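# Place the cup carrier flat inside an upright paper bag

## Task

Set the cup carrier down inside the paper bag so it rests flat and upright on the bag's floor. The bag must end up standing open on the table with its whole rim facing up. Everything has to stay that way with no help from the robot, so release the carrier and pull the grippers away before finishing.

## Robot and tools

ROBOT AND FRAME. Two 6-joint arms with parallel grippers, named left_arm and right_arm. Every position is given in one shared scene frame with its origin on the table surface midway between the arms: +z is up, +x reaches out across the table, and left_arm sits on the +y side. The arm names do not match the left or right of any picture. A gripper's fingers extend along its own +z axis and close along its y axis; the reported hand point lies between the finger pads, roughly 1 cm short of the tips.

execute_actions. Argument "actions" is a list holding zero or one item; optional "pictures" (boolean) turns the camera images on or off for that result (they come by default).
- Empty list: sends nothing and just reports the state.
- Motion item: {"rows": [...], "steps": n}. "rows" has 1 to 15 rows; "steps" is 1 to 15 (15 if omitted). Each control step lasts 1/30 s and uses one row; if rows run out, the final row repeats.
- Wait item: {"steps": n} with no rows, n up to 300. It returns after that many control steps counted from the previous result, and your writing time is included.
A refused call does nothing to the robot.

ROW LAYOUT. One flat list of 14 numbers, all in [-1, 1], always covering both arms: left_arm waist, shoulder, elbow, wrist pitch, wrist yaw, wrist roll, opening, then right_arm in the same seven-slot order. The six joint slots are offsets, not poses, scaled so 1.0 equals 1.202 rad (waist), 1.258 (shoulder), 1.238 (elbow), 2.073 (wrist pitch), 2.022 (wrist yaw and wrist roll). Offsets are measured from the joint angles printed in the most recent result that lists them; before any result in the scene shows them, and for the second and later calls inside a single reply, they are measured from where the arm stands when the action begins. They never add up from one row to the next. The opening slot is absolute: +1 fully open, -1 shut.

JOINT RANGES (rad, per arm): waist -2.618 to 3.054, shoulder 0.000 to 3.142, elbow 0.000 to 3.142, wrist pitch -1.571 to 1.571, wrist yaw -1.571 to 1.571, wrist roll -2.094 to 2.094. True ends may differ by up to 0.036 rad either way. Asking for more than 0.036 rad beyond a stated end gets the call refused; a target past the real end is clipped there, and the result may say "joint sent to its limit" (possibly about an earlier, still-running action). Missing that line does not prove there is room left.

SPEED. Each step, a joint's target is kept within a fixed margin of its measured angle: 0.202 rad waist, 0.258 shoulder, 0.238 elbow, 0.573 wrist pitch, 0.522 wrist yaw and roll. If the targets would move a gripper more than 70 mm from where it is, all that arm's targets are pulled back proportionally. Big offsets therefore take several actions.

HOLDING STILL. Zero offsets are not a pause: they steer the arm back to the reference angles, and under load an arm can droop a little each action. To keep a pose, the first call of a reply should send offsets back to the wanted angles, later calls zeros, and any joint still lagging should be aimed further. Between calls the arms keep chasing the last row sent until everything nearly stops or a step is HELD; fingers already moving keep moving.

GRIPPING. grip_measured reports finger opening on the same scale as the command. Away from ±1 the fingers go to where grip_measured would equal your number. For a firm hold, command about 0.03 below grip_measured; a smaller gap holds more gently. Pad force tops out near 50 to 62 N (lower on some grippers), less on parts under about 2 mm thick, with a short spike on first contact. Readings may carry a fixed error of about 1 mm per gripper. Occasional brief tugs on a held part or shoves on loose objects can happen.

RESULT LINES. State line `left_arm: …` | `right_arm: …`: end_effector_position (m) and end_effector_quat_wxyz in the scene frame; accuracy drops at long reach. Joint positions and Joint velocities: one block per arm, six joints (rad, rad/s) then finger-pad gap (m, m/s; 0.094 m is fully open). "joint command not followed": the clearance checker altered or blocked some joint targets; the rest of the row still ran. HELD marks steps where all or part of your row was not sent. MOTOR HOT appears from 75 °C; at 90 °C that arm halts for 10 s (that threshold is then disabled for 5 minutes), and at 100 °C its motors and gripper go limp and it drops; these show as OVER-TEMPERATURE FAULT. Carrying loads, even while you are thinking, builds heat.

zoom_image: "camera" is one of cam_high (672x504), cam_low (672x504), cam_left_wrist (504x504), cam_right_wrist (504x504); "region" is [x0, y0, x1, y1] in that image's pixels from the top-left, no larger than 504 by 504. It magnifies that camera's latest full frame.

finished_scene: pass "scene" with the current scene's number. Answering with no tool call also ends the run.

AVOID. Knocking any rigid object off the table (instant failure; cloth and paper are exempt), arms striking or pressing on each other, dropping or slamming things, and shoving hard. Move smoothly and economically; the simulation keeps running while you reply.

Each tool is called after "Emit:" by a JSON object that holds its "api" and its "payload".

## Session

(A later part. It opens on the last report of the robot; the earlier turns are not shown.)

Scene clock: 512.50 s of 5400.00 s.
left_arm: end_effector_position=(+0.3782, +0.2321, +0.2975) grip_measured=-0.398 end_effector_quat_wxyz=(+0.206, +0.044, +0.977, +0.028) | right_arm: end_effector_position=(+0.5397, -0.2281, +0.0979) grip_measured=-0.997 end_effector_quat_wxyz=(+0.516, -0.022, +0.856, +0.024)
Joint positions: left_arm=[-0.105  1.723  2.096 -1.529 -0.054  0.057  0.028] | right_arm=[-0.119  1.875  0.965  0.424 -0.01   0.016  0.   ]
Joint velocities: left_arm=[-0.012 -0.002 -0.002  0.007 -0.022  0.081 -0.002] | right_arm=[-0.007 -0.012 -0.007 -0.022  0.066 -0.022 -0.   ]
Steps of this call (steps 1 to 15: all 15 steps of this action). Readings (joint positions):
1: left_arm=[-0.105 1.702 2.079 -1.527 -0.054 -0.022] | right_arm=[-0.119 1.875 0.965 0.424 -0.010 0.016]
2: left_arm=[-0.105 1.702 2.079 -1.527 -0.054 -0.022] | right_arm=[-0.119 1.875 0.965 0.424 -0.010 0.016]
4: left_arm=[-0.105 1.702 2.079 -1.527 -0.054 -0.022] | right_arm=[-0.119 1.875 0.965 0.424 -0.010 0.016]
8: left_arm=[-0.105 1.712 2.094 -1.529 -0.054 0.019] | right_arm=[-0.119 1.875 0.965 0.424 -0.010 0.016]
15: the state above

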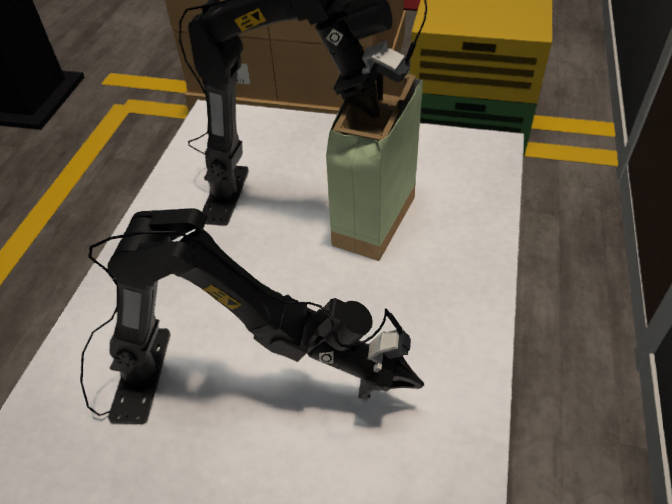

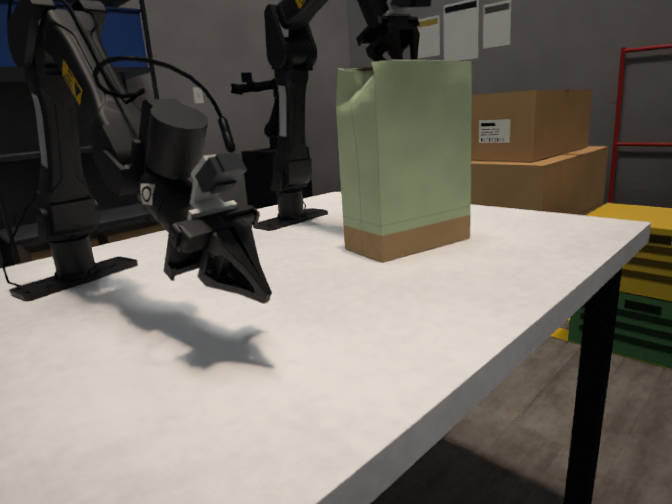

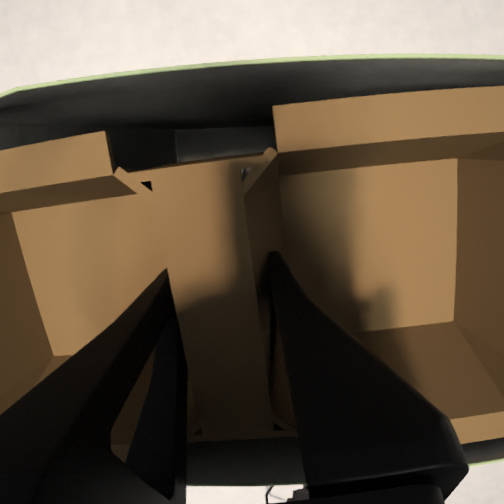

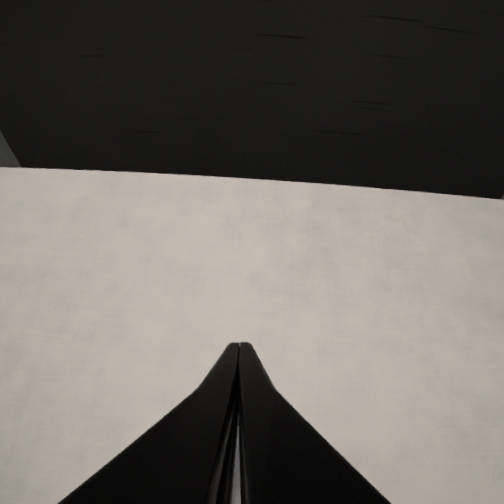

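Emit:
{"api": "execute_actions", "payload": {"actions": [{"rows":[[0,0,0.05,0,0,0,-0.52,0,0,0,0,0,0,-1],[0,0,0.05,0,0,0,-0.52,0,0,0,0,0,0,-1],[0,0,0.05,0,0,0,-0.52,0,0,0,0,0,0,-1],[0,0,0.1,-0.015,0,0,-0.52,0,0,0,0,0,0,-1]],"steps":15}]}}

Emit:
{"api": "zoom_image", "payload": {"camera": "cam_high", "region": [270,0,490,200]}}

Scene clock: 519.03 s of 5400.00 s.
left_arm: end_effector_position=(+0.3809, +0.2319, +0.3215) grip_measured=-0.398 end_effector_quat_wxyz=(+0.236, +0.048, +0.970, +0.029) | right_arm: end_effector_position=(+0.5397, -0.2281, +0.0979) grip_measured=-0.997 end_effector_quat_wxyz=(+0.516, -0.022, +0.856, +0.024)
Joint positions: left_arm=[-0.105  1.731  2.192 -1.554 -0.054  0.067  0.028] | right_arm=[-0.119  1.875  0.965  0.424 -0.01   0.016  0.   ]
Joint velocities: left_arm=[-0.007 -0.007  0.002 -0.051 -0.022 -0.037 -0.001] | right_arm=[-0.012 -0.002 -0.017  0.022 -0.022 -0.007  0.   ]
Steps of this call (steps 1 to 15: the robot went on to your last target; steps 16 to 90: nothing new was sent; then 3.03 s passed at rest; steps 91 to 105: all 15 steps of this action). Readings (joint positions):
91: left_arm=[-0.105 1.724 2.101 -1.531 -0.054 0.067] | right_arm=[-0.119 1.875 0.965 0.424 -0.010 0.016]
92: left_arm=[-0.105 1.725 2.108 -1.531 -0.054 0.067] | right_arm=[-0.119 1.875 0.965 0.424 -0.010 0.016]
94: left_arm=[-0.105 1.728 2.129 -1.539 -0.054 0.067] | right_arm=[-0.119 1.875 0.965 0.424 -0.010 0.016]
98: left_arm=[-0.105 1.731 2.186 -1.547 -0.054 0.067] | right_arm=[-0.119 1.875 0.965 0.424 -0.010 0.016]
105: the state above

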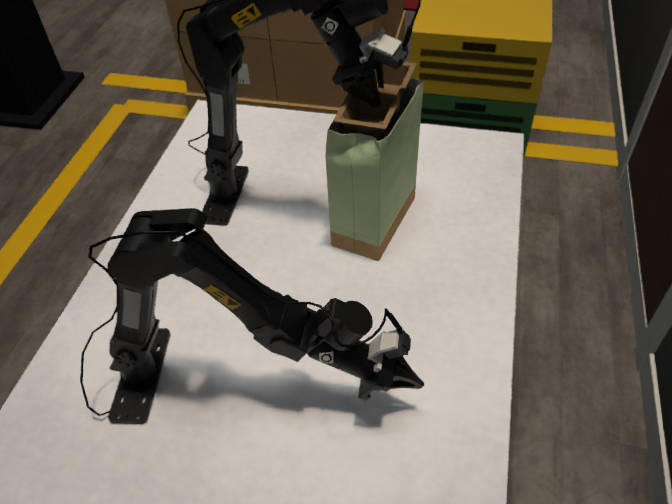

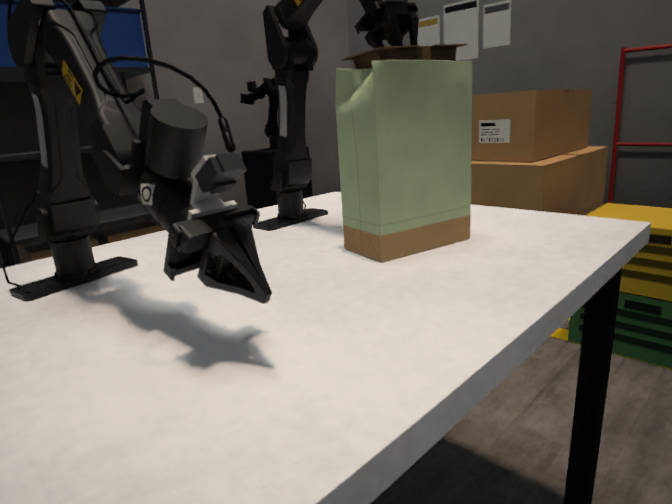

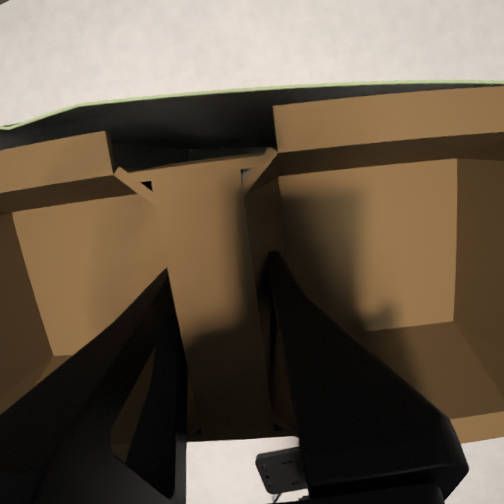

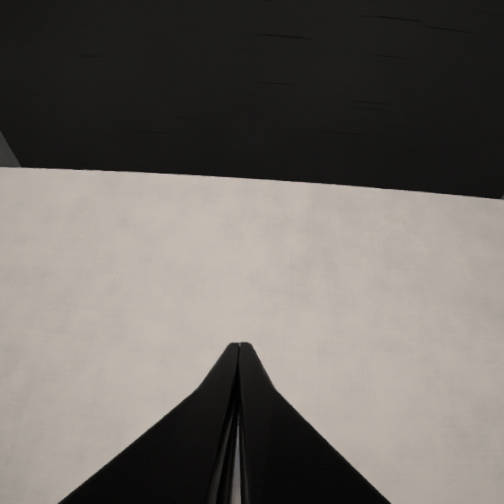

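Region (270, 0, 490, 200) of cam_high's 672x504 image, scaled by 2.291, with more detail than that image has; it fills the top 458 rows of this view, and the rest is white.

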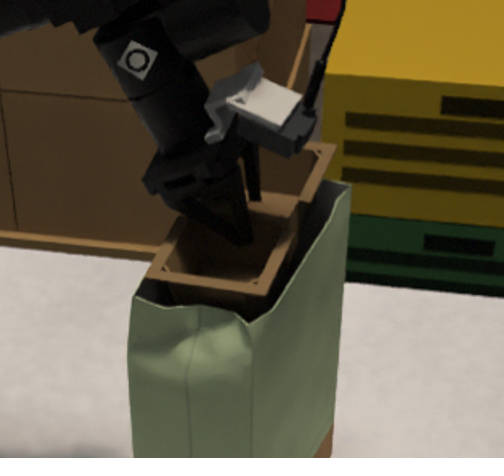

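Emit:
{"api": "execute_actions", "payload": {"actions": [{"rows":[[0,0,0,0,0.05,0,-0.52,0.5,0.075,0,0,0,0,-1]],"steps":15}], "pictures": false}}

Emit:
{"api": "execute_actions", "payload": {"actions": [{"steps":30}]}}

Emit:
{"api": "zoom_image", "payload": {"camera": "cam_high", "region": [250,0,520,300]}}

Scene clock: 530.37 s of 5400.00 s.
left_arm: end_effector_position=(+0.3796, +0.2168, +0.3210) grip_measured=-0.398 end_effector_quat_wxyz=(+0.235, +0.058, +0.970, -0.013) | right_arm: end_effector_position=(+0.4170, +0.0693, +0.0545) grip_measured=-0.997 end_effector_quat_wxyz=(+0.448, -0.295, +0.826, +0.176)
Joint positions: left_arm=[-0.105  1.731  2.192 -1.557  0.031  0.067  0.028] | right_arm=[ 0.512  1.967  0.965  0.434 -0.022  0.016  0.   ]
Joint velocities: left_arm=[-0.002 -0.007  0.017 -0.022  0.051 -0.081  0.001] | right_arm=[ 0.237  0.007 -0.002  0.066 -0.11  -0.037 -0.001]
Steps of this call (steps 1 to 15: the robot went on to your last target; steps 16 to 90: nothing new was sent; then 7.83 s passed at rest; steps 91 to 105: all 15 steps of this action). Readings (joint positions):
91: left_arm=[-0.105 1.731 2.192 -1.557 -0.043 0.067] | right_arm=[-0.106 1.881 0.965 0.427 -0.002 0.016]
92: left_arm=[-0.105 1.731 2.192 -1.557 -0.027 0.067] | right_arm=[-0.081 1.891 0.965 0.435 0.005 0.016]
94: left_arm=[-0.105 1.731 2.192 -1.557 -0.003 0.067] | right_arm=[0.002 1.919 0.965 0.436 0.007 0.016]
98: left_arm=[-0.105 1.731 2.192 -1.557 0.020 0.067] | right_arm=[0.210 1.962 0.965 0.434 0.004 0.016]
105: the state above

Scene clock: 531.37 s of 5400.00 s.
left_arm: end_effector_position=(+0.3796, +0.2164, +0.3210) grip_measured=-0.398 end_effector_quat_wxyz=(+0.235, +0.058, +0.970, -0.014) | right_arm: end_effector_position=(+0.4255, +0.0590, +0.0545) grip_measured=-0.997 end_effector_quat_wxyz=(+0.450, -0.284, +0.829, +0.168)
Joint positions: left_arm=[-0.105  1.731  2.192 -1.557  0.033  0.067  0.028] | right_arm=[ 0.487  1.967  0.965  0.434 -0.017  0.016  0.   ]
Joint velocities: left_arm=[-0.002  0.017 -0.002 -0.022  0.022  0.051 -0.   ] | right_arm=[-0.012 -0.002 -0.037 -0.037  0.022 -0.037 -0.   ]
Steps of this call (steps 1 to 30: the robot went on to your last target). Readings (joint positions):
1: left_arm=[-0.105 1.731 2.192 -1.557 0.031 0.067] | right_arm=[0.514 1.967 0.965 0.434 -0.024 0.016]
2: left_arm=[-0.105 1.731 2.192 -1.557 0.032 0.067] | right_arm=[0.511 1.967 0.965 0.434 -0.024 0.016]
4: left_arm=[-0.105 1.731 2.192 -1.557 0.033 0.067] | right_arm=[0.498 1.967 0.965 0.434 -0.022 0.016]
8: left_arm=[-0.105 1.731 2.192 -1.557 0.033 0.067] | right_arm=[0.487 1.967 0.965 0.434 -0.017 0.016]
30: the state above
All arms were judged still, so your last target was given up. Only a new action makes them travel on or press farther. Fingers that are still opening or closing keep moving.

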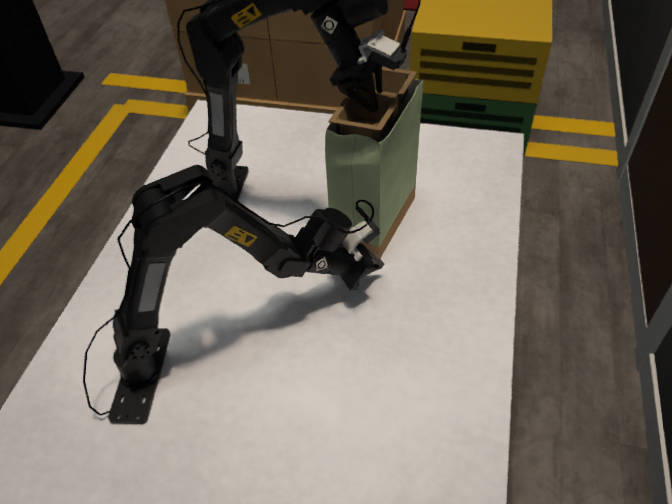

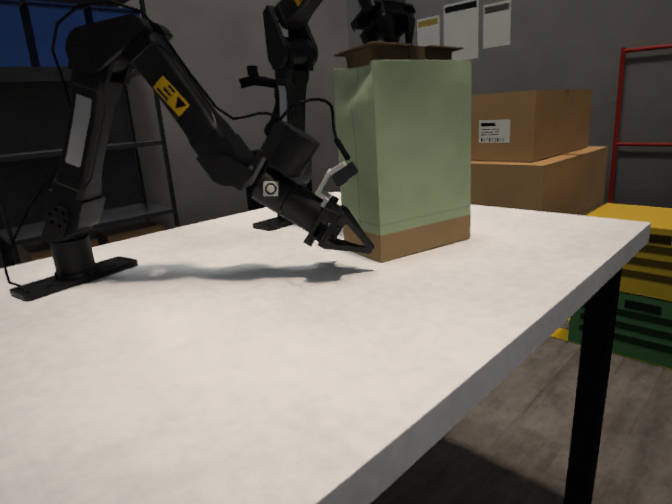

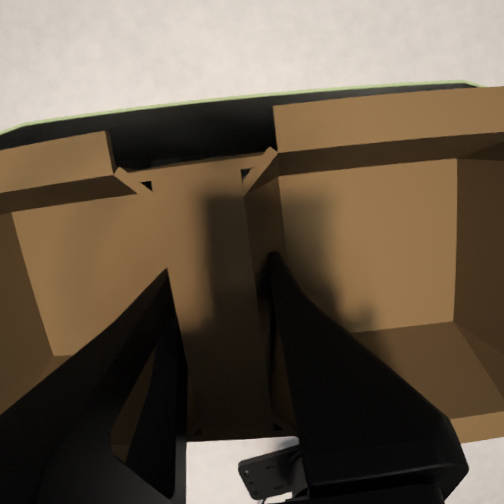

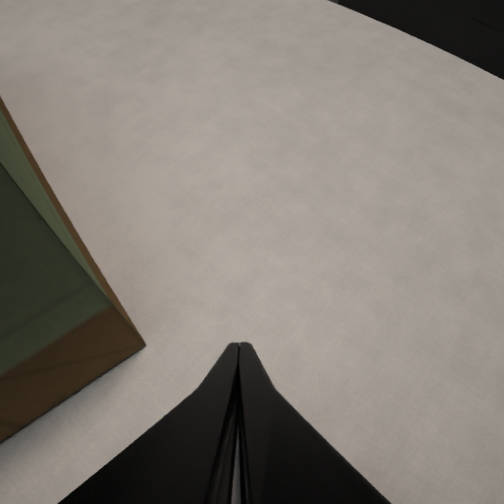

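Region (250, 0, 520, 300) of cam_high's 672x504 image, scaled by 1.680, with more detail than that image has; it fills the left 454 columns of this view, and the rest is white.

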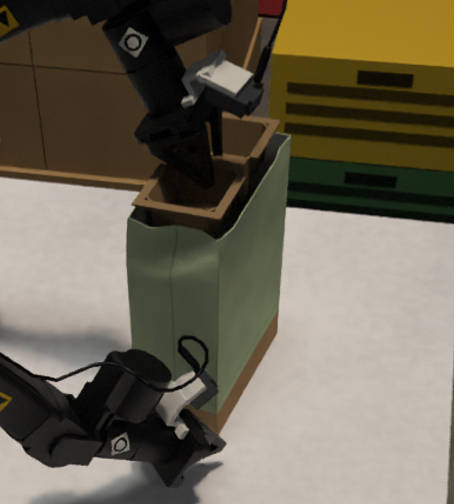

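Emit:
{"api": "execute_actions", "payload": {"actions": [{"rows":[[0,0,0.03,0,0,0,-0.52,0,0,0,0,0,0,-1],[0,0,0.03,0,0,0,-0.52,0,0,0,0,0,0,-1],[0,0,0.03,0,0,0,-0.52,0,0,0,0,0,0,-1],[0,0,0.03,0,0,0,-0.52,0,0,0,0,0,0,-1],[-0.02,0,0.03,0,-0.04,0,-0.52,0,0,0,0,0,0,-1],[-0.03,0,0.03,0,-0.06,0,-0.52,0,0,0,0,0,0,-1],[-0.04,0.01,0.03,0,-0.08,0,-0.52,0,0,0,0,0,0,-1],[-0.05,0.01,0.03,0,-0.1,0,-0.52,0,0,0,0,0,0,-1],[-0.06,0.02,0.03,0,-0.125,0,-0.52,0.05,0,0,0,0,0,-1]],"steps":15}], "pictures": false}}

Emit:
{"api": "execute_actions", "payload": {"actions": [{"steps":10}]}}

Emit:
{"api": "zoom_image", "payload": {"camera": "cam_high", "region": [270,0,490,200]}}

Emit:
{"api": "zoom_image", "payload": {"camera": "cam_low", "region": [320,0,520,140]}}

Scene clock: 548.87 s of 5400.00 s.
left_arm: end_effector_position=(+0.3852, +0.2276, +0.3145) grip_measured=-0.398 end_effector_quat_wxyz=(+0.224, +0.068, +0.969, +0.080) | right_arm: end_effector_position=(+0.4060, +0.0819, +0.0545) grip_measured=-0.997 end_effector_quat_wxyz=(+0.446, -0.308, +0.821, +0.181)
Joint positions: left_arm=[-0.174  1.756  2.192 -1.557 -0.175  0.067  0.028] | right_arm=[ 0.546  1.967  0.965  0.434 -0.016  0.016  0.   ]
Joint velocities: left_arm=[ 0.002  0.056  0.007 -0.051 -0.256 -0.051 -0.001] | right_arm=[ 0.061 -0.012 -0.002 -0.11  -0.051 -0.037  0.001]
Steps of this call (steps 1 to 90: nothing new was sent; then 14.00 s passed at rest; steps 91 to 105: all 15 steps of this action). Readings (joint positions):
91: left_arm=[-0.105 1.731 2.192 -1.557 0.033 0.067] | right_arm=[0.487 1.967 0.965 0.434 -0.017 0.016]
92: left_arm=[-0.105 1.731 2.192 -1.557 0.033 0.067] | right_arm=[0.487 1.967 0.965 0.434 -0.017 0.016]
94: left_arm=[-0.105 1.731 2.192 -1.557 0.033 0.067] | right_arm=[0.487 1.967 0.965 0.434 -0.017 0.016]
98: left_arm=[-0.134 1.733 2.192 -1.557 -0.051 0.067] | right_arm=[0.487 1.967 0.965 0.434 -0.017 0.016]
105: the state above

Scene clock: 549.20 s of 5400.00 s.
left_arm: end_effector_position=(+0.3855, +0.2329, +0.3150) grip_measured=-0.398 end_effector_quat_wxyz=(+0.223, +0.065, +0.968, +0.095) | right_arm: end_effector_position=(+0.4056, +0.0823, +0.0545) grip_measured=-0.997 end_effector_quat_wxyz=(+0.445, -0.309, +0.821, +0.181)
Joint positions: left_arm=[-0.174  1.757  2.192 -1.558 -0.205  0.067  0.028] | right_arm=[ 0.547  1.967  0.965  0.434 -0.016  0.016  0.   ]
Joint velocities: left_arm=[-0.027  0.002 -0.017  0.051 -0.066 -0.037 -0.   ] | right_arm=[ 0.007 -0.002  0.017 -0.066  0.007 -0.051 -0.001]
Steps of this call (steps 1 to 10: the robot went on to your last target). Readings (joint positions):
1: left_arm=[-0.174 1.757 2.192 -1.557 -0.181 0.067] | right_arm=[0.547 1.967 0.965 0.434 -0.016 0.016]
2: left_arm=[-0.174 1.757 2.192 -1.557 -0.186 0.067] | right_arm=[0.547 1.967 0.965 0.434 -0.016 0.016]
4: left_arm=[-0.174 1.757 2.192 -1.557 -0.193 0.067] | right_arm=[0.547 1.967 0.965 0.434 -0.016 0.016]
8: left_arm=[-0.174 1.757 2.192 -1.558 -0.203 0.067] | right_arm=[0.547 1.967 0.965 0.434 -0.016 0.016]
10: the state above

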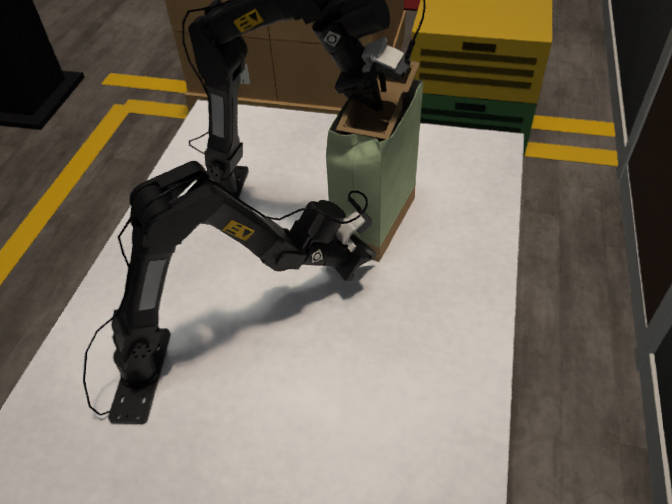

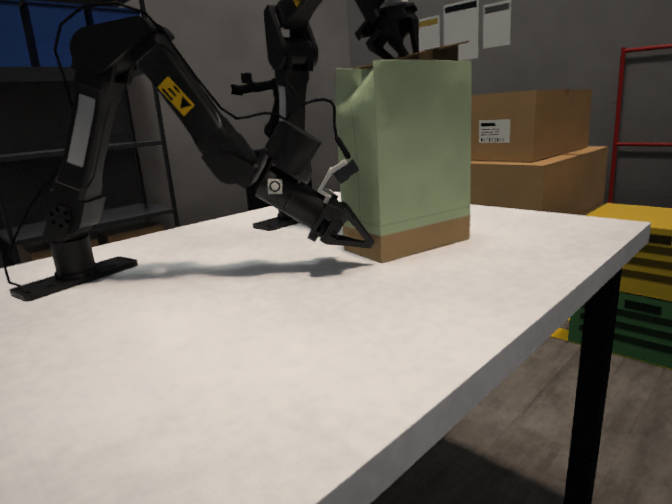

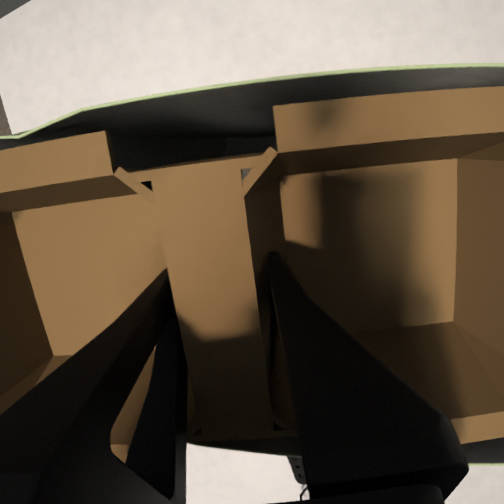

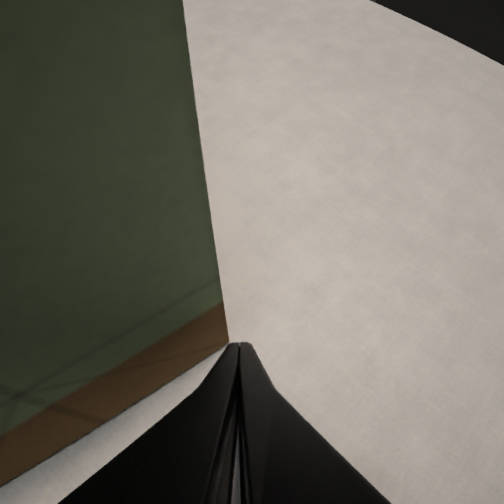

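Region (270, 0, 490, 200) of cam_high's 672x504 image, scaled by 2.291, with more detail than that image has; it fills the top 458 rows of this view, and the rest is white.

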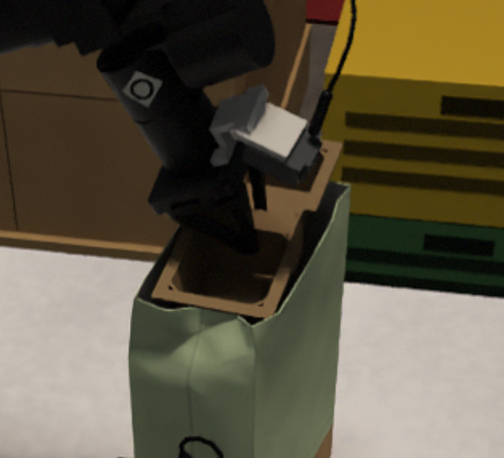

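Region (320, 0, 520, 140) of cam_low's 672x504 image, scaled by 2.520, with more detail than that image has; it fills the top 353 rows of this view, and the rest is white.

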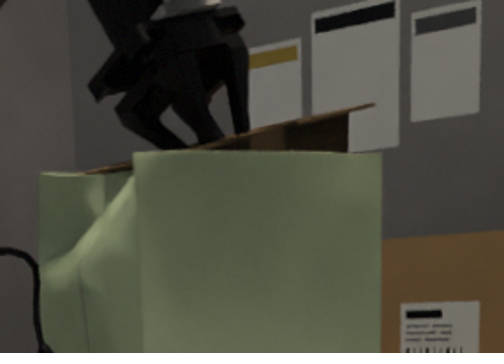

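Emit:
{"api": "execute_actions", "payload": {"actions": [{"rows":[[-0.01,0,-0.02,0,-0.02,0,-0.52,0,0,0,0,0,0,-1],[-0.01,0,-0.02,0,-0.02,0,-0.52,0,0,0,0,0,0,-1],[-0.02,0,-0.035,0,-0.03,0,-0.52,0,0,0,0,0,0,-1],[-0.02,0,-0.035,0,-0.03,0,-0.52,0,0,0,0,0,0,-1],[-0.03,0,-0.055,0.01,-0.04,0,-0.52,0.02,0,0,0,0,0,-1]],"steps":15}]}}

Emit:
{"api": "zoom_image", "payload": {"camera": "cam_high", "region": [270,0,490,200]}}

Emit:
{"api": "zoom_image", "payload": {"camera": "cam_low", "region": [320,0,520,140]}}

Scene clock: 556.27 s of 5400.00 s.
left_arm: end_effector_position=(+0.3844, +0.2332, +0.3005) grip_measured=-0.398 end_effector_quat_wxyz=(+0.201, +0.076, +0.969, +0.125) | right_arm: end_effector_position=(+0.4001, +0.0884, +0.0545) grip_measured=-0.997 end_effector_quat_wxyz=(+0.444, -0.315, +0.818, +0.185)
Joint positions: left_arm=[-0.204  1.761  2.137 -1.549 -0.271  0.067  0.028] | right_arm=[ 0.563  1.967  0.965  0.434 -0.016  0.016  0.   ]
Joint velocities: left_arm=[ 0.012 -0.012 -0.002 -0.007 -0.051  0.037 -0.001] | right_arm=[ 0.007  0.002 -0.012  0.007 -0.022 -0.051 -0.001]
Steps of this call (steps 1 to 30: the robot went on to your last target; steps 31 to 90: nothing new was sent; then 3.57 s passed at rest; steps 91 to 105: all 15 steps of this action). Readings (joint positions):
91: left_arm=[-0.174 1.757 2.192 -1.558 -0.213 0.067] | right_arm=[0.547 1.967 0.965 0.434 -0.016 0.016]
92: left_arm=[-0.176 1.757 2.192 -1.558 -0.218 0.067] | right_arm=[0.547 1.967 0.965 0.434 -0.016 0.016]
94: left_arm=[-0.182 1.757 2.182 -1.557 -0.233 0.067] | right_arm=[0.547 1.967 0.965 0.434 -0.016 0.016]
98: left_arm=[-0.201 1.759 2.143 -1.550 -0.257 0.067] | right_arm=[0.557 1.967 0.965 0.434 -0.016 0.016]
105: the state above

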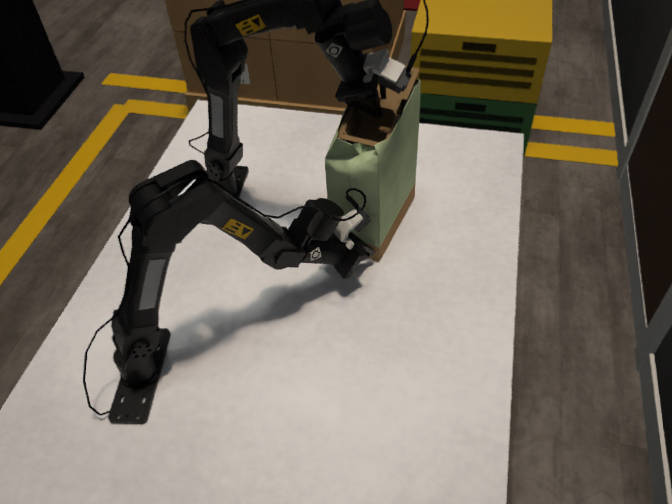

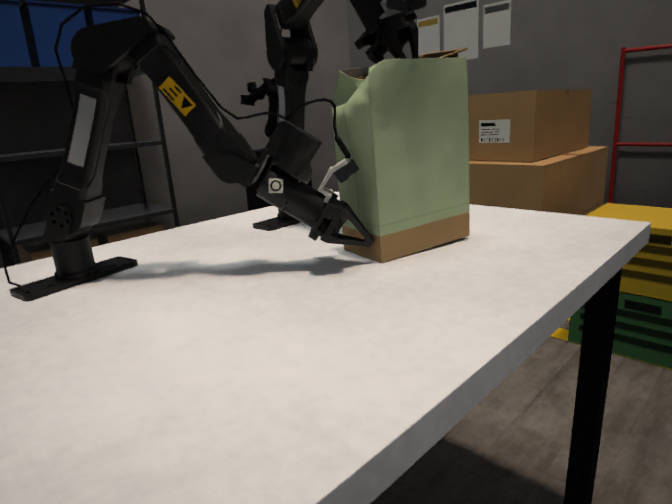

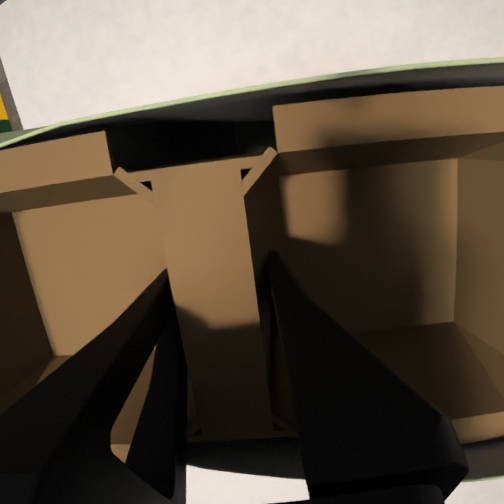

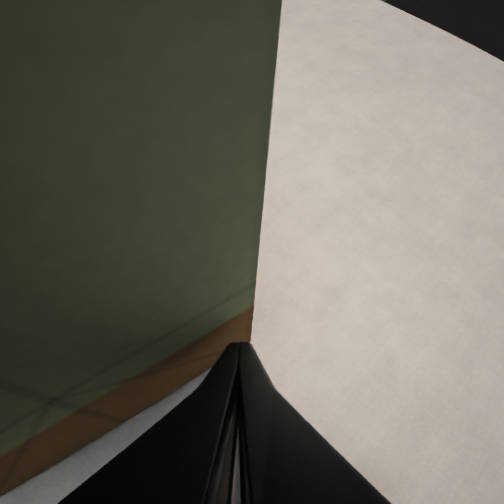

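Region (270, 0, 490, 200) of cam_high's 672x504 image, scaled by 2.291, with more detail than that image has; it fills the top 458 rows of this view, and the rest is white.

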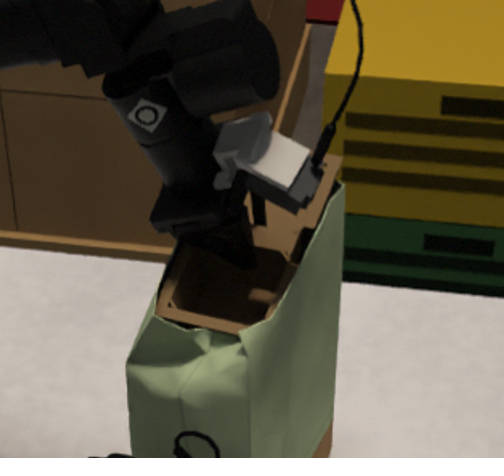

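Region (320, 0, 520, 140) of cam_low's 672x504 image, scaled by 2.520, with more detail than that image has; it fills the top 353 rows of this view, and the rest is white.

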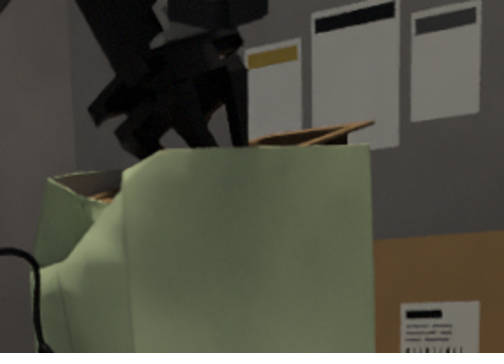

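Emit:
{"api": "execute_actions", "payload": {"actions": [{"rows":[[-0.03,0,0,0,0,-0.06,-0.52,0,0,0,0,0,0,-1]],"steps":15}]}}

Emit:
{"api": "zoom_image", "payload": {"camera": "cam_high", "region": [270,0,490,200]}}

Emit:
{"api": "zoom_image", "payload": {"camera": "cam_low", "region": [320,0,520,140]}}

Scene clock: 562.90 s of 5400.00 s.
left_arm: end_effector_position=(+0.3841, +0.2218, +0.3006) grip_measured=-0.398 end_effector_quat_wxyz=(+0.209, +0.039, +0.971, +0.111) | right_arm: end_effector_position=(+0.4001, +0.0884, +0.0545) grip_measured=-0.997 end_effector_quat_wxyz=(+0.444, -0.315, +0.818, +0.185)
Joint positions: left_arm=[-0.235  1.761  2.137 -1.549 -0.272 -0.039  0.028] | right_arm=[ 0.563  1.967  0.965  0.434 -0.016  0.016  0.   ]
Joint velocities: left_arm=[ 0.002 -0.012 -0.002 -0.037 -0.037 -0.022 -0.001] | right_arm=[ 0.012 -0.022 -0.002 -0.037 -0.095  0.007 -0.   ]
Steps of this call (steps 1 to 15: the robot went on to your last target; steps 16 to 90: nothing new was sent; then 3.13 s passed at rest; steps 91 to 105: all 15 steps of this action). Readings (joint positions):
91: left_arm=[-0.207 1.761 2.137 -1.549 -0.275 0.050] | right_arm=[0.563 1.967 0.965 0.434 -0.016 0.016]
92: left_arm=[-0.213 1.761 2.137 -1.549 -0.275 0.031] | right_arm=[0.563 1.967 0.965 0.434 -0.016 0.016]
94: left_arm=[-0.227 1.761 2.137 -1.549 -0.275 0.005] | right_arm=[0.563 1.967 0.965 0.434 -0.016 0.016]
98: left_arm=[-0.235 1.761 2.137 -1.549 -0.272 -0.023] | right_arm=[0.563 1.967 0.965 0.434 -0.016 0.016]
105: the state above

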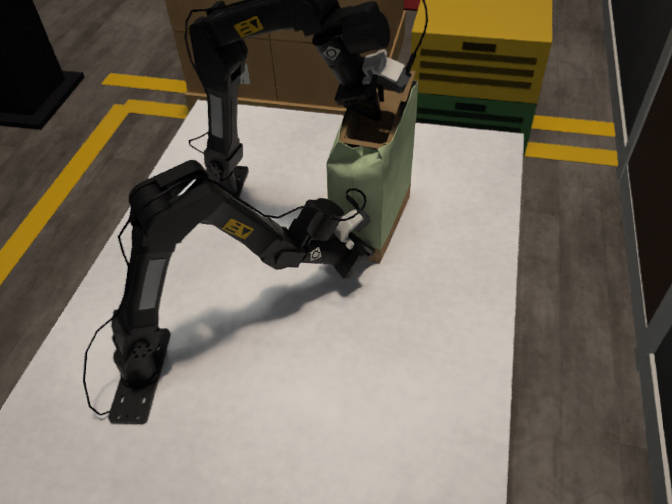

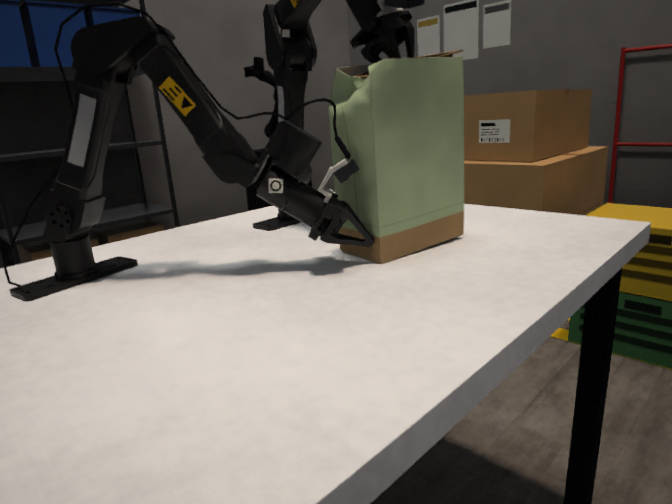

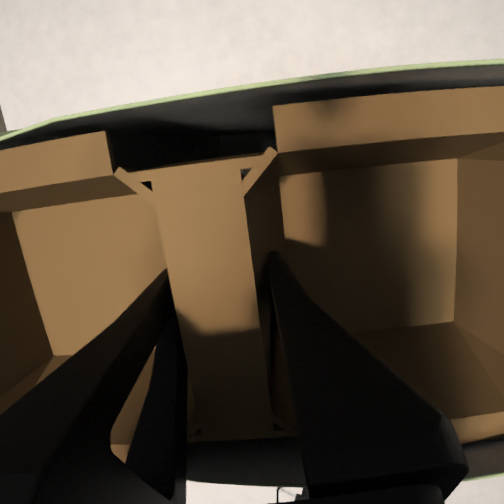

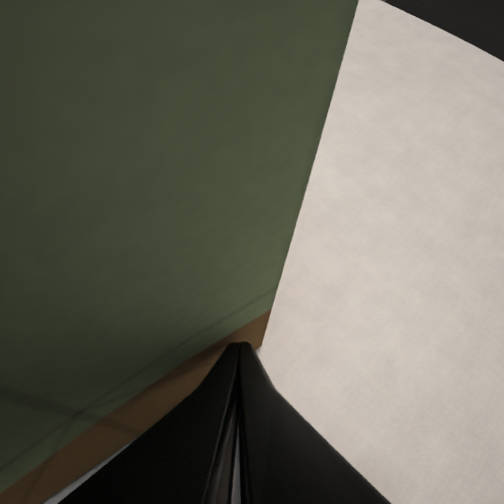

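Region (270, 0, 490, 200) of cam_high's 672x504 image, scaled by 2.291, with more detail than that image has; it fills the top 458 rows of this view, and the rest is white.

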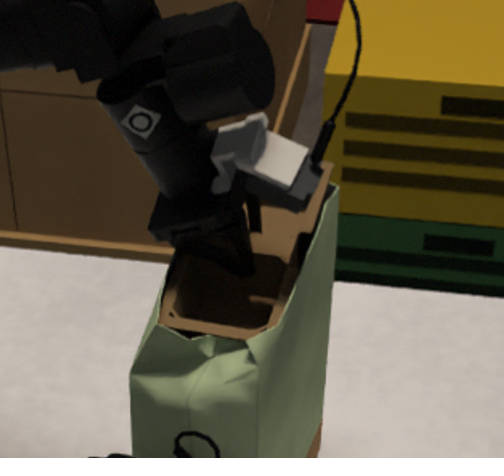

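Region (320, 0, 520, 140) of cam_low's 672x504 image, scaled by 2.520, with more detail than that image has; it fills the top 353 rows of this view, and the rest is white.

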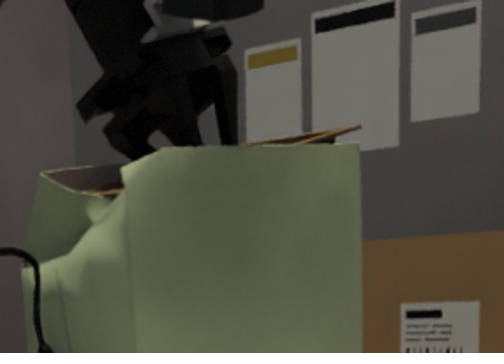

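Emit:
{"api": "execute_actions", "payload": {"actions": [{"rows":[[-0.015,0,-0.03,0.015,0.02,0,-0.52,0,0,0,0,0,0,-1],[-0.015,0,-0.03,0.015,0.02,0,-0.52,0,0,0,0,0,0,-1],[-0.015,0,-0.03,0.015,0.02,0,-0.52,0,0,0,0,0,0,-1],[-0.03,0,-0.05,0.015,0.04,0,-0.52,0,0,0,0,0,0,-1]],"steps":15}]}}

Emit:
{"api": "zoom_image", "payload": {"camera": "cam_high", "region": [270,0,490,200]}}

Emit:
{"api": "zoom_image", "payload": {"camera": "cam_low", "region": [320,0,520,140]}}

Scene clock: 571.33 s of 5400.00 s.
left_arm: end_effector_position=(+0.3866, +0.2061, +0.2901) grip_measured=-0.398 end_effector_quat_wxyz=(+0.205, +0.054, +0.973, +0.093) | right_arm: end_effector_position=(+0.4002, +0.0882, +0.0544) grip_measured=-0.997 end_effector_quat_wxyz=(+0.444, -0.315, +0.818, +0.184)
Joint positions: left_arm=[-0.26   1.761  2.097 -1.518 -0.24  -0.043  0.028] | right_arm=[ 0.563  1.967  0.965  0.434 -0.015  0.016  0.   ]
Joint velocities: left_arm=[-0.007  0.012 -0.007  0.007  0.037 -0.007 -0.   ] | right_arm=[-0.017 -0.002 -0.012  0.051  0.007 -0.007  0.001]
Steps of this call (steps 1 to 15: the robot went on to your last target; steps 16 to 90: nothing new was sent; then 4.93 s passed at rest; steps 91 to 105: all 15 steps of this action). Readings (joint positions):
91: left_arm=[-0.236 1.761 2.133 -1.546 -0.268 -0.043] | right_arm=[0.563 1.967 0.965 0.434 -0.016 0.016]
92: left_arm=[-0.237 1.761 2.129 -1.543 -0.263 -0.043] | right_arm=[0.563 1.967 0.965 0.434 -0.016 0.016]
94: left_arm=[-0.244 1.761 2.116 -1.536 -0.252 -0.043] | right_arm=[0.563 1.967 0.965 0.434 -0.016 0.016]
98: left_arm=[-0.260 1.761 2.097 -1.523 -0.242 -0.043] | right_arm=[0.563 1.967 0.965 0.434 -0.016 0.016]
105: the state above

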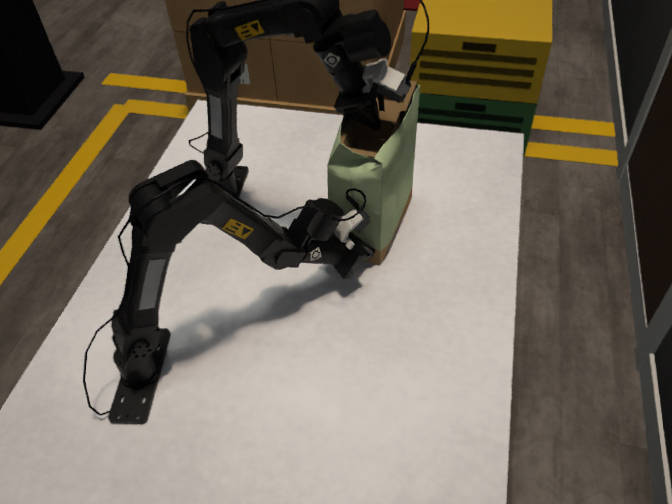

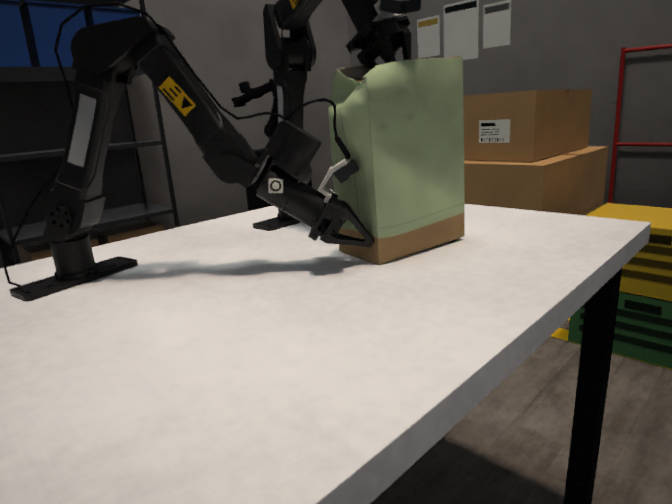

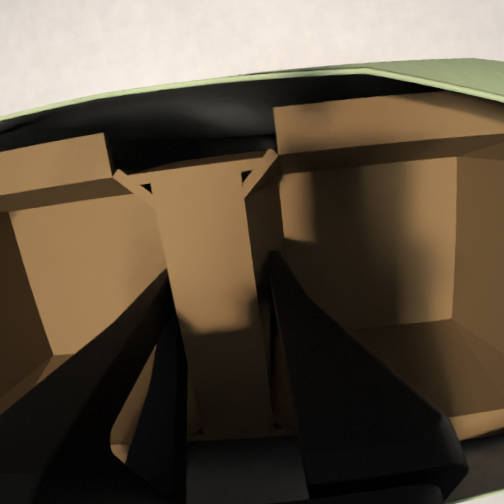

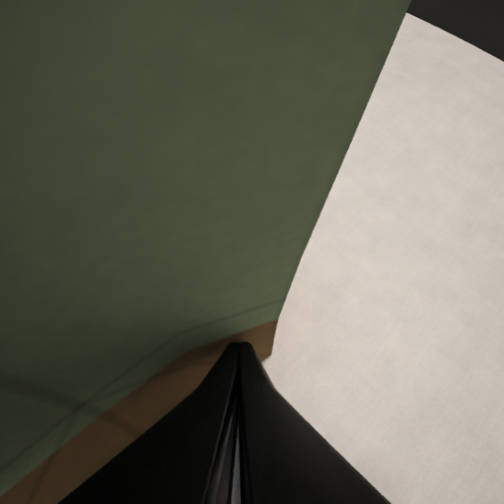

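Region (270, 0, 490, 200) of cam_high's 672x504 image, scaled by 2.291, with more detail than that image has; it fills the top 458 rows of this view, and the rest is white.

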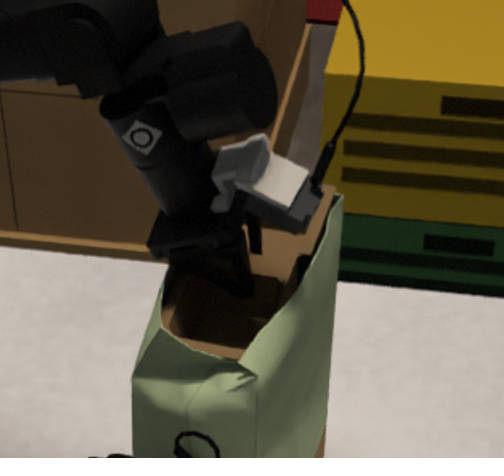

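Region (320, 0, 520, 140) of cam_low's 672x504 image, scaled by 2.520, with more detail than that image has; it fills the top 353 rows of this view, and the rest is white.

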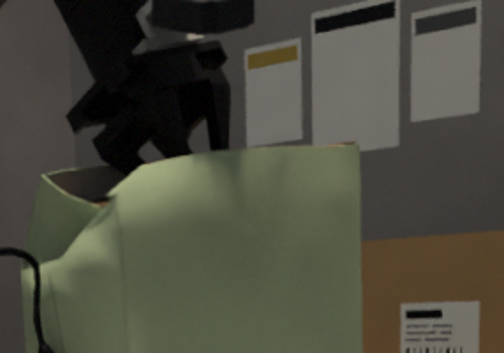

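Emit:
{"api": "execute_actions", "payload": {"actions": [{"rows":[[0.01,0,0,0,0.03,0,-0.52,0,0,0,0,0,0,-1],[0.01,0,0,0,0.03,0,-0.52,0,0,0,0,0,0,-1],[0.02,0,0,0,0.05,0,-0.52,0,0,0,0,0,0,-1],[0.02,0,0,0,0.05,0,-0.52,0,0,0,0,0,0,-1],[0.035,0,0,0,0.08,0,-0.52,0,0,0,0,0,0,-1]],"steps":15}], "pictures": false}}

Emit:
{"api": "execute_actions", "payload": {"actions": [{"rows":[[0,0,0,0,0,0,-0.2,-0.03,0,0,0,0,0,-1]],"steps":15}]}}

Emit:
{"api": "zoom_image", "payload": {"camera": "cam_high", "region": [270,0,490,200]}}

Scene clock: 583.07 s of 5400.00 s.
left_arm: end_effector_position=(+0.3885, +0.2089, +0.2882) grip_measured=-0.398 end_effector_quat_wxyz=(+0.204, +0.039, +0.977, +0.057) | right_arm: end_effector_position=(+0.4006, +0.0878, +0.0544) grip_measured=-0.997 end_effector_quat_wxyz=(+0.445, -0.314, +0.819, +0.183)
Joint positions: left_arm=[-0.213  1.761  2.097 -1.509 -0.157 -0.043  0.028] | right_arm=[ 0.563  1.967  0.965  0.434 -0.012  0.016  0.   ]
Joint velocities: left_arm=[-0.012 -0.002 -0.007  0.066 -0.022 -0.037 -0.   ] | right_arm=[-0.007 -0.002  0.002 -0.139 -0.051 -0.037  0.001]
Steps of this call (steps 1 to 15: the robot went on to your last target; steps 16 to 90: nothing new was sent; then 8.23 s passed at rest; steps 91 to 105: all 15 steps of this action). Readings (joint positions):
91: left_arm=[-0.259 1.761 2.097 -1.517 -0.237 -0.043] | right_arm=[0.563 1.967 0.965 0.434 -0.015 0.016]
92: left_arm=[-0.257 1.761 2.097 -1.517 -0.235 -0.043] | right_arm=[0.563 1.967 0.965 0.434 -0.015 0.016]
94: left_arm=[-0.247 1.761 2.097 -1.516 -0.220 -0.043] | right_arm=[0.563 1.967 0.965 0.434 -0.015 0.016]
98: left_arm=[-0.218 1.761 2.097 -1.514 -0.176 -0.043] | right_arm=[0.563 1.967 0.965 0.434 -0.014 0.016]
105: the state above

Scene clock: 583.57 s of 5400.00 s.
left_arm: end_effector_position=(+0.3888, +0.2096, +0.2884) grip_measured=-0.202 end_effector_quat_wxyz=(+0.204, +0.038, +0.976, +0.059) | right_arm: end_effector_position=(+0.4112, +0.0760, +0.0544) grip_measured=-0.997 end_effector_quat_wxyz=(+0.447, -0.302, +0.823, +0.176)
Joint positions: left_arm=[-0.213  1.761  2.097 -1.508 -0.161 -0.043  0.037] | right_arm=[ 0.532  1.967  0.965  0.434 -0.012  0.016  0.   ]
Joint velocities: left_arm=[-0.017  0.002 -0.007  0.051 -0.007 -0.007  0.   ] | right_arm=[-0.002 -0.007 -0.002 -0.037 -0.081  0.051  0.001]
Steps of this call (steps 1 to 15: all 15 steps of this action). Readings (joint positions):
1: left_arm=[-0.213 1.761 2.097 -1.508 -0.161 -0.043] | right_arm=[0.561 1.967 0.965 0.434 -0.012 0.016]
2: left_arm=[-0.213 1.761 2.097 -1.508 -0.161 -0.043] | right_arm=[0.556 1.967 0.965 0.434 -0.012 0.016]
4: left_arm=[-0.213 1.761 2.097 -1.508 -0.161 -0.043] | right_arm=[0.543 1.967 0.965 0.434 -0.012 0.016]
8: left_arm=[-0.213 1.761 2.097 -1.508 -0.161 -0.043] | right_arm=[0.532 1.967 0.965 0.434 -0.012 0.016]
15: the state above

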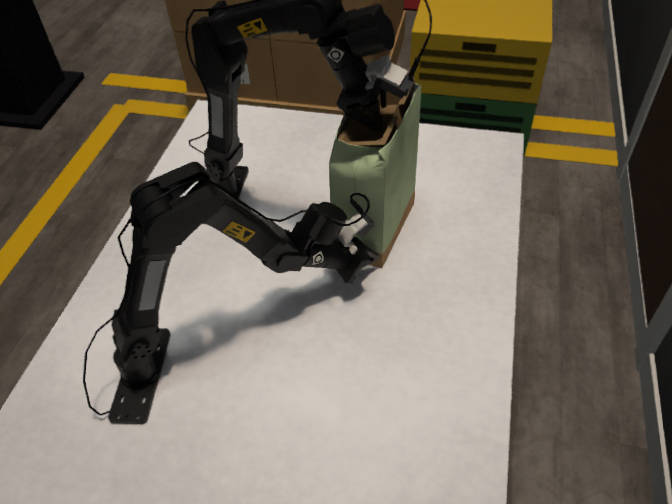

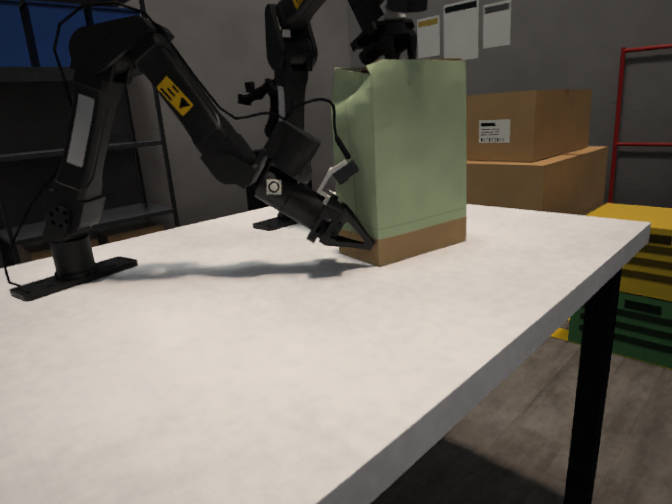

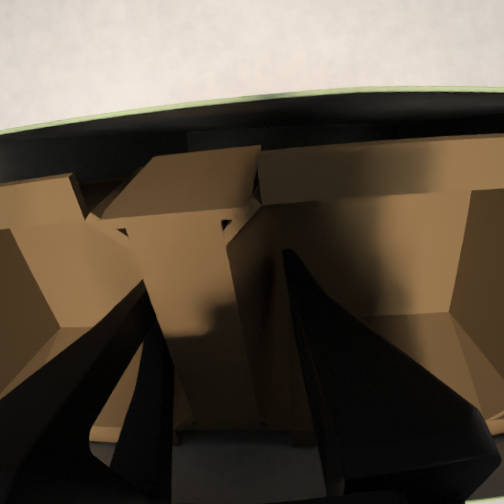

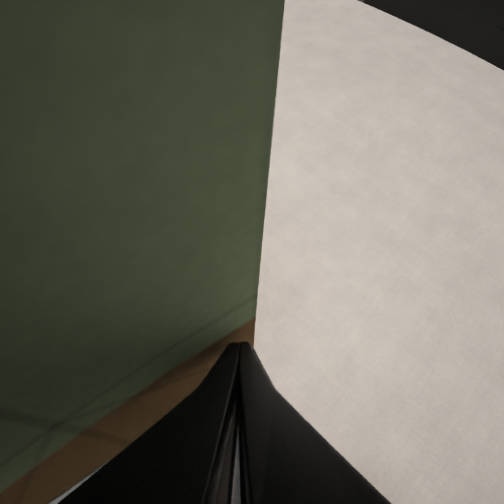

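Region (270, 0, 490, 200) of cam_high's 672x504 image, scaled by 2.291, with more detail than that image has; it fills the top 458 rows of this view, and the rest is white.

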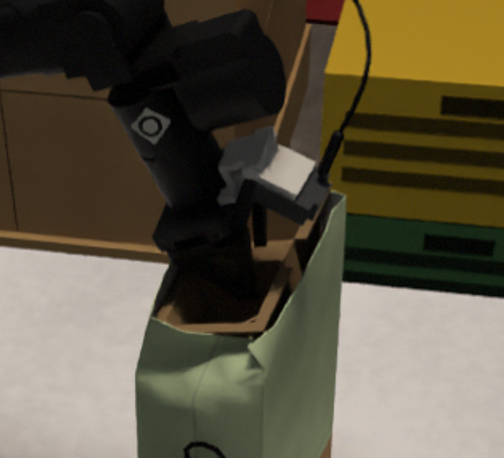

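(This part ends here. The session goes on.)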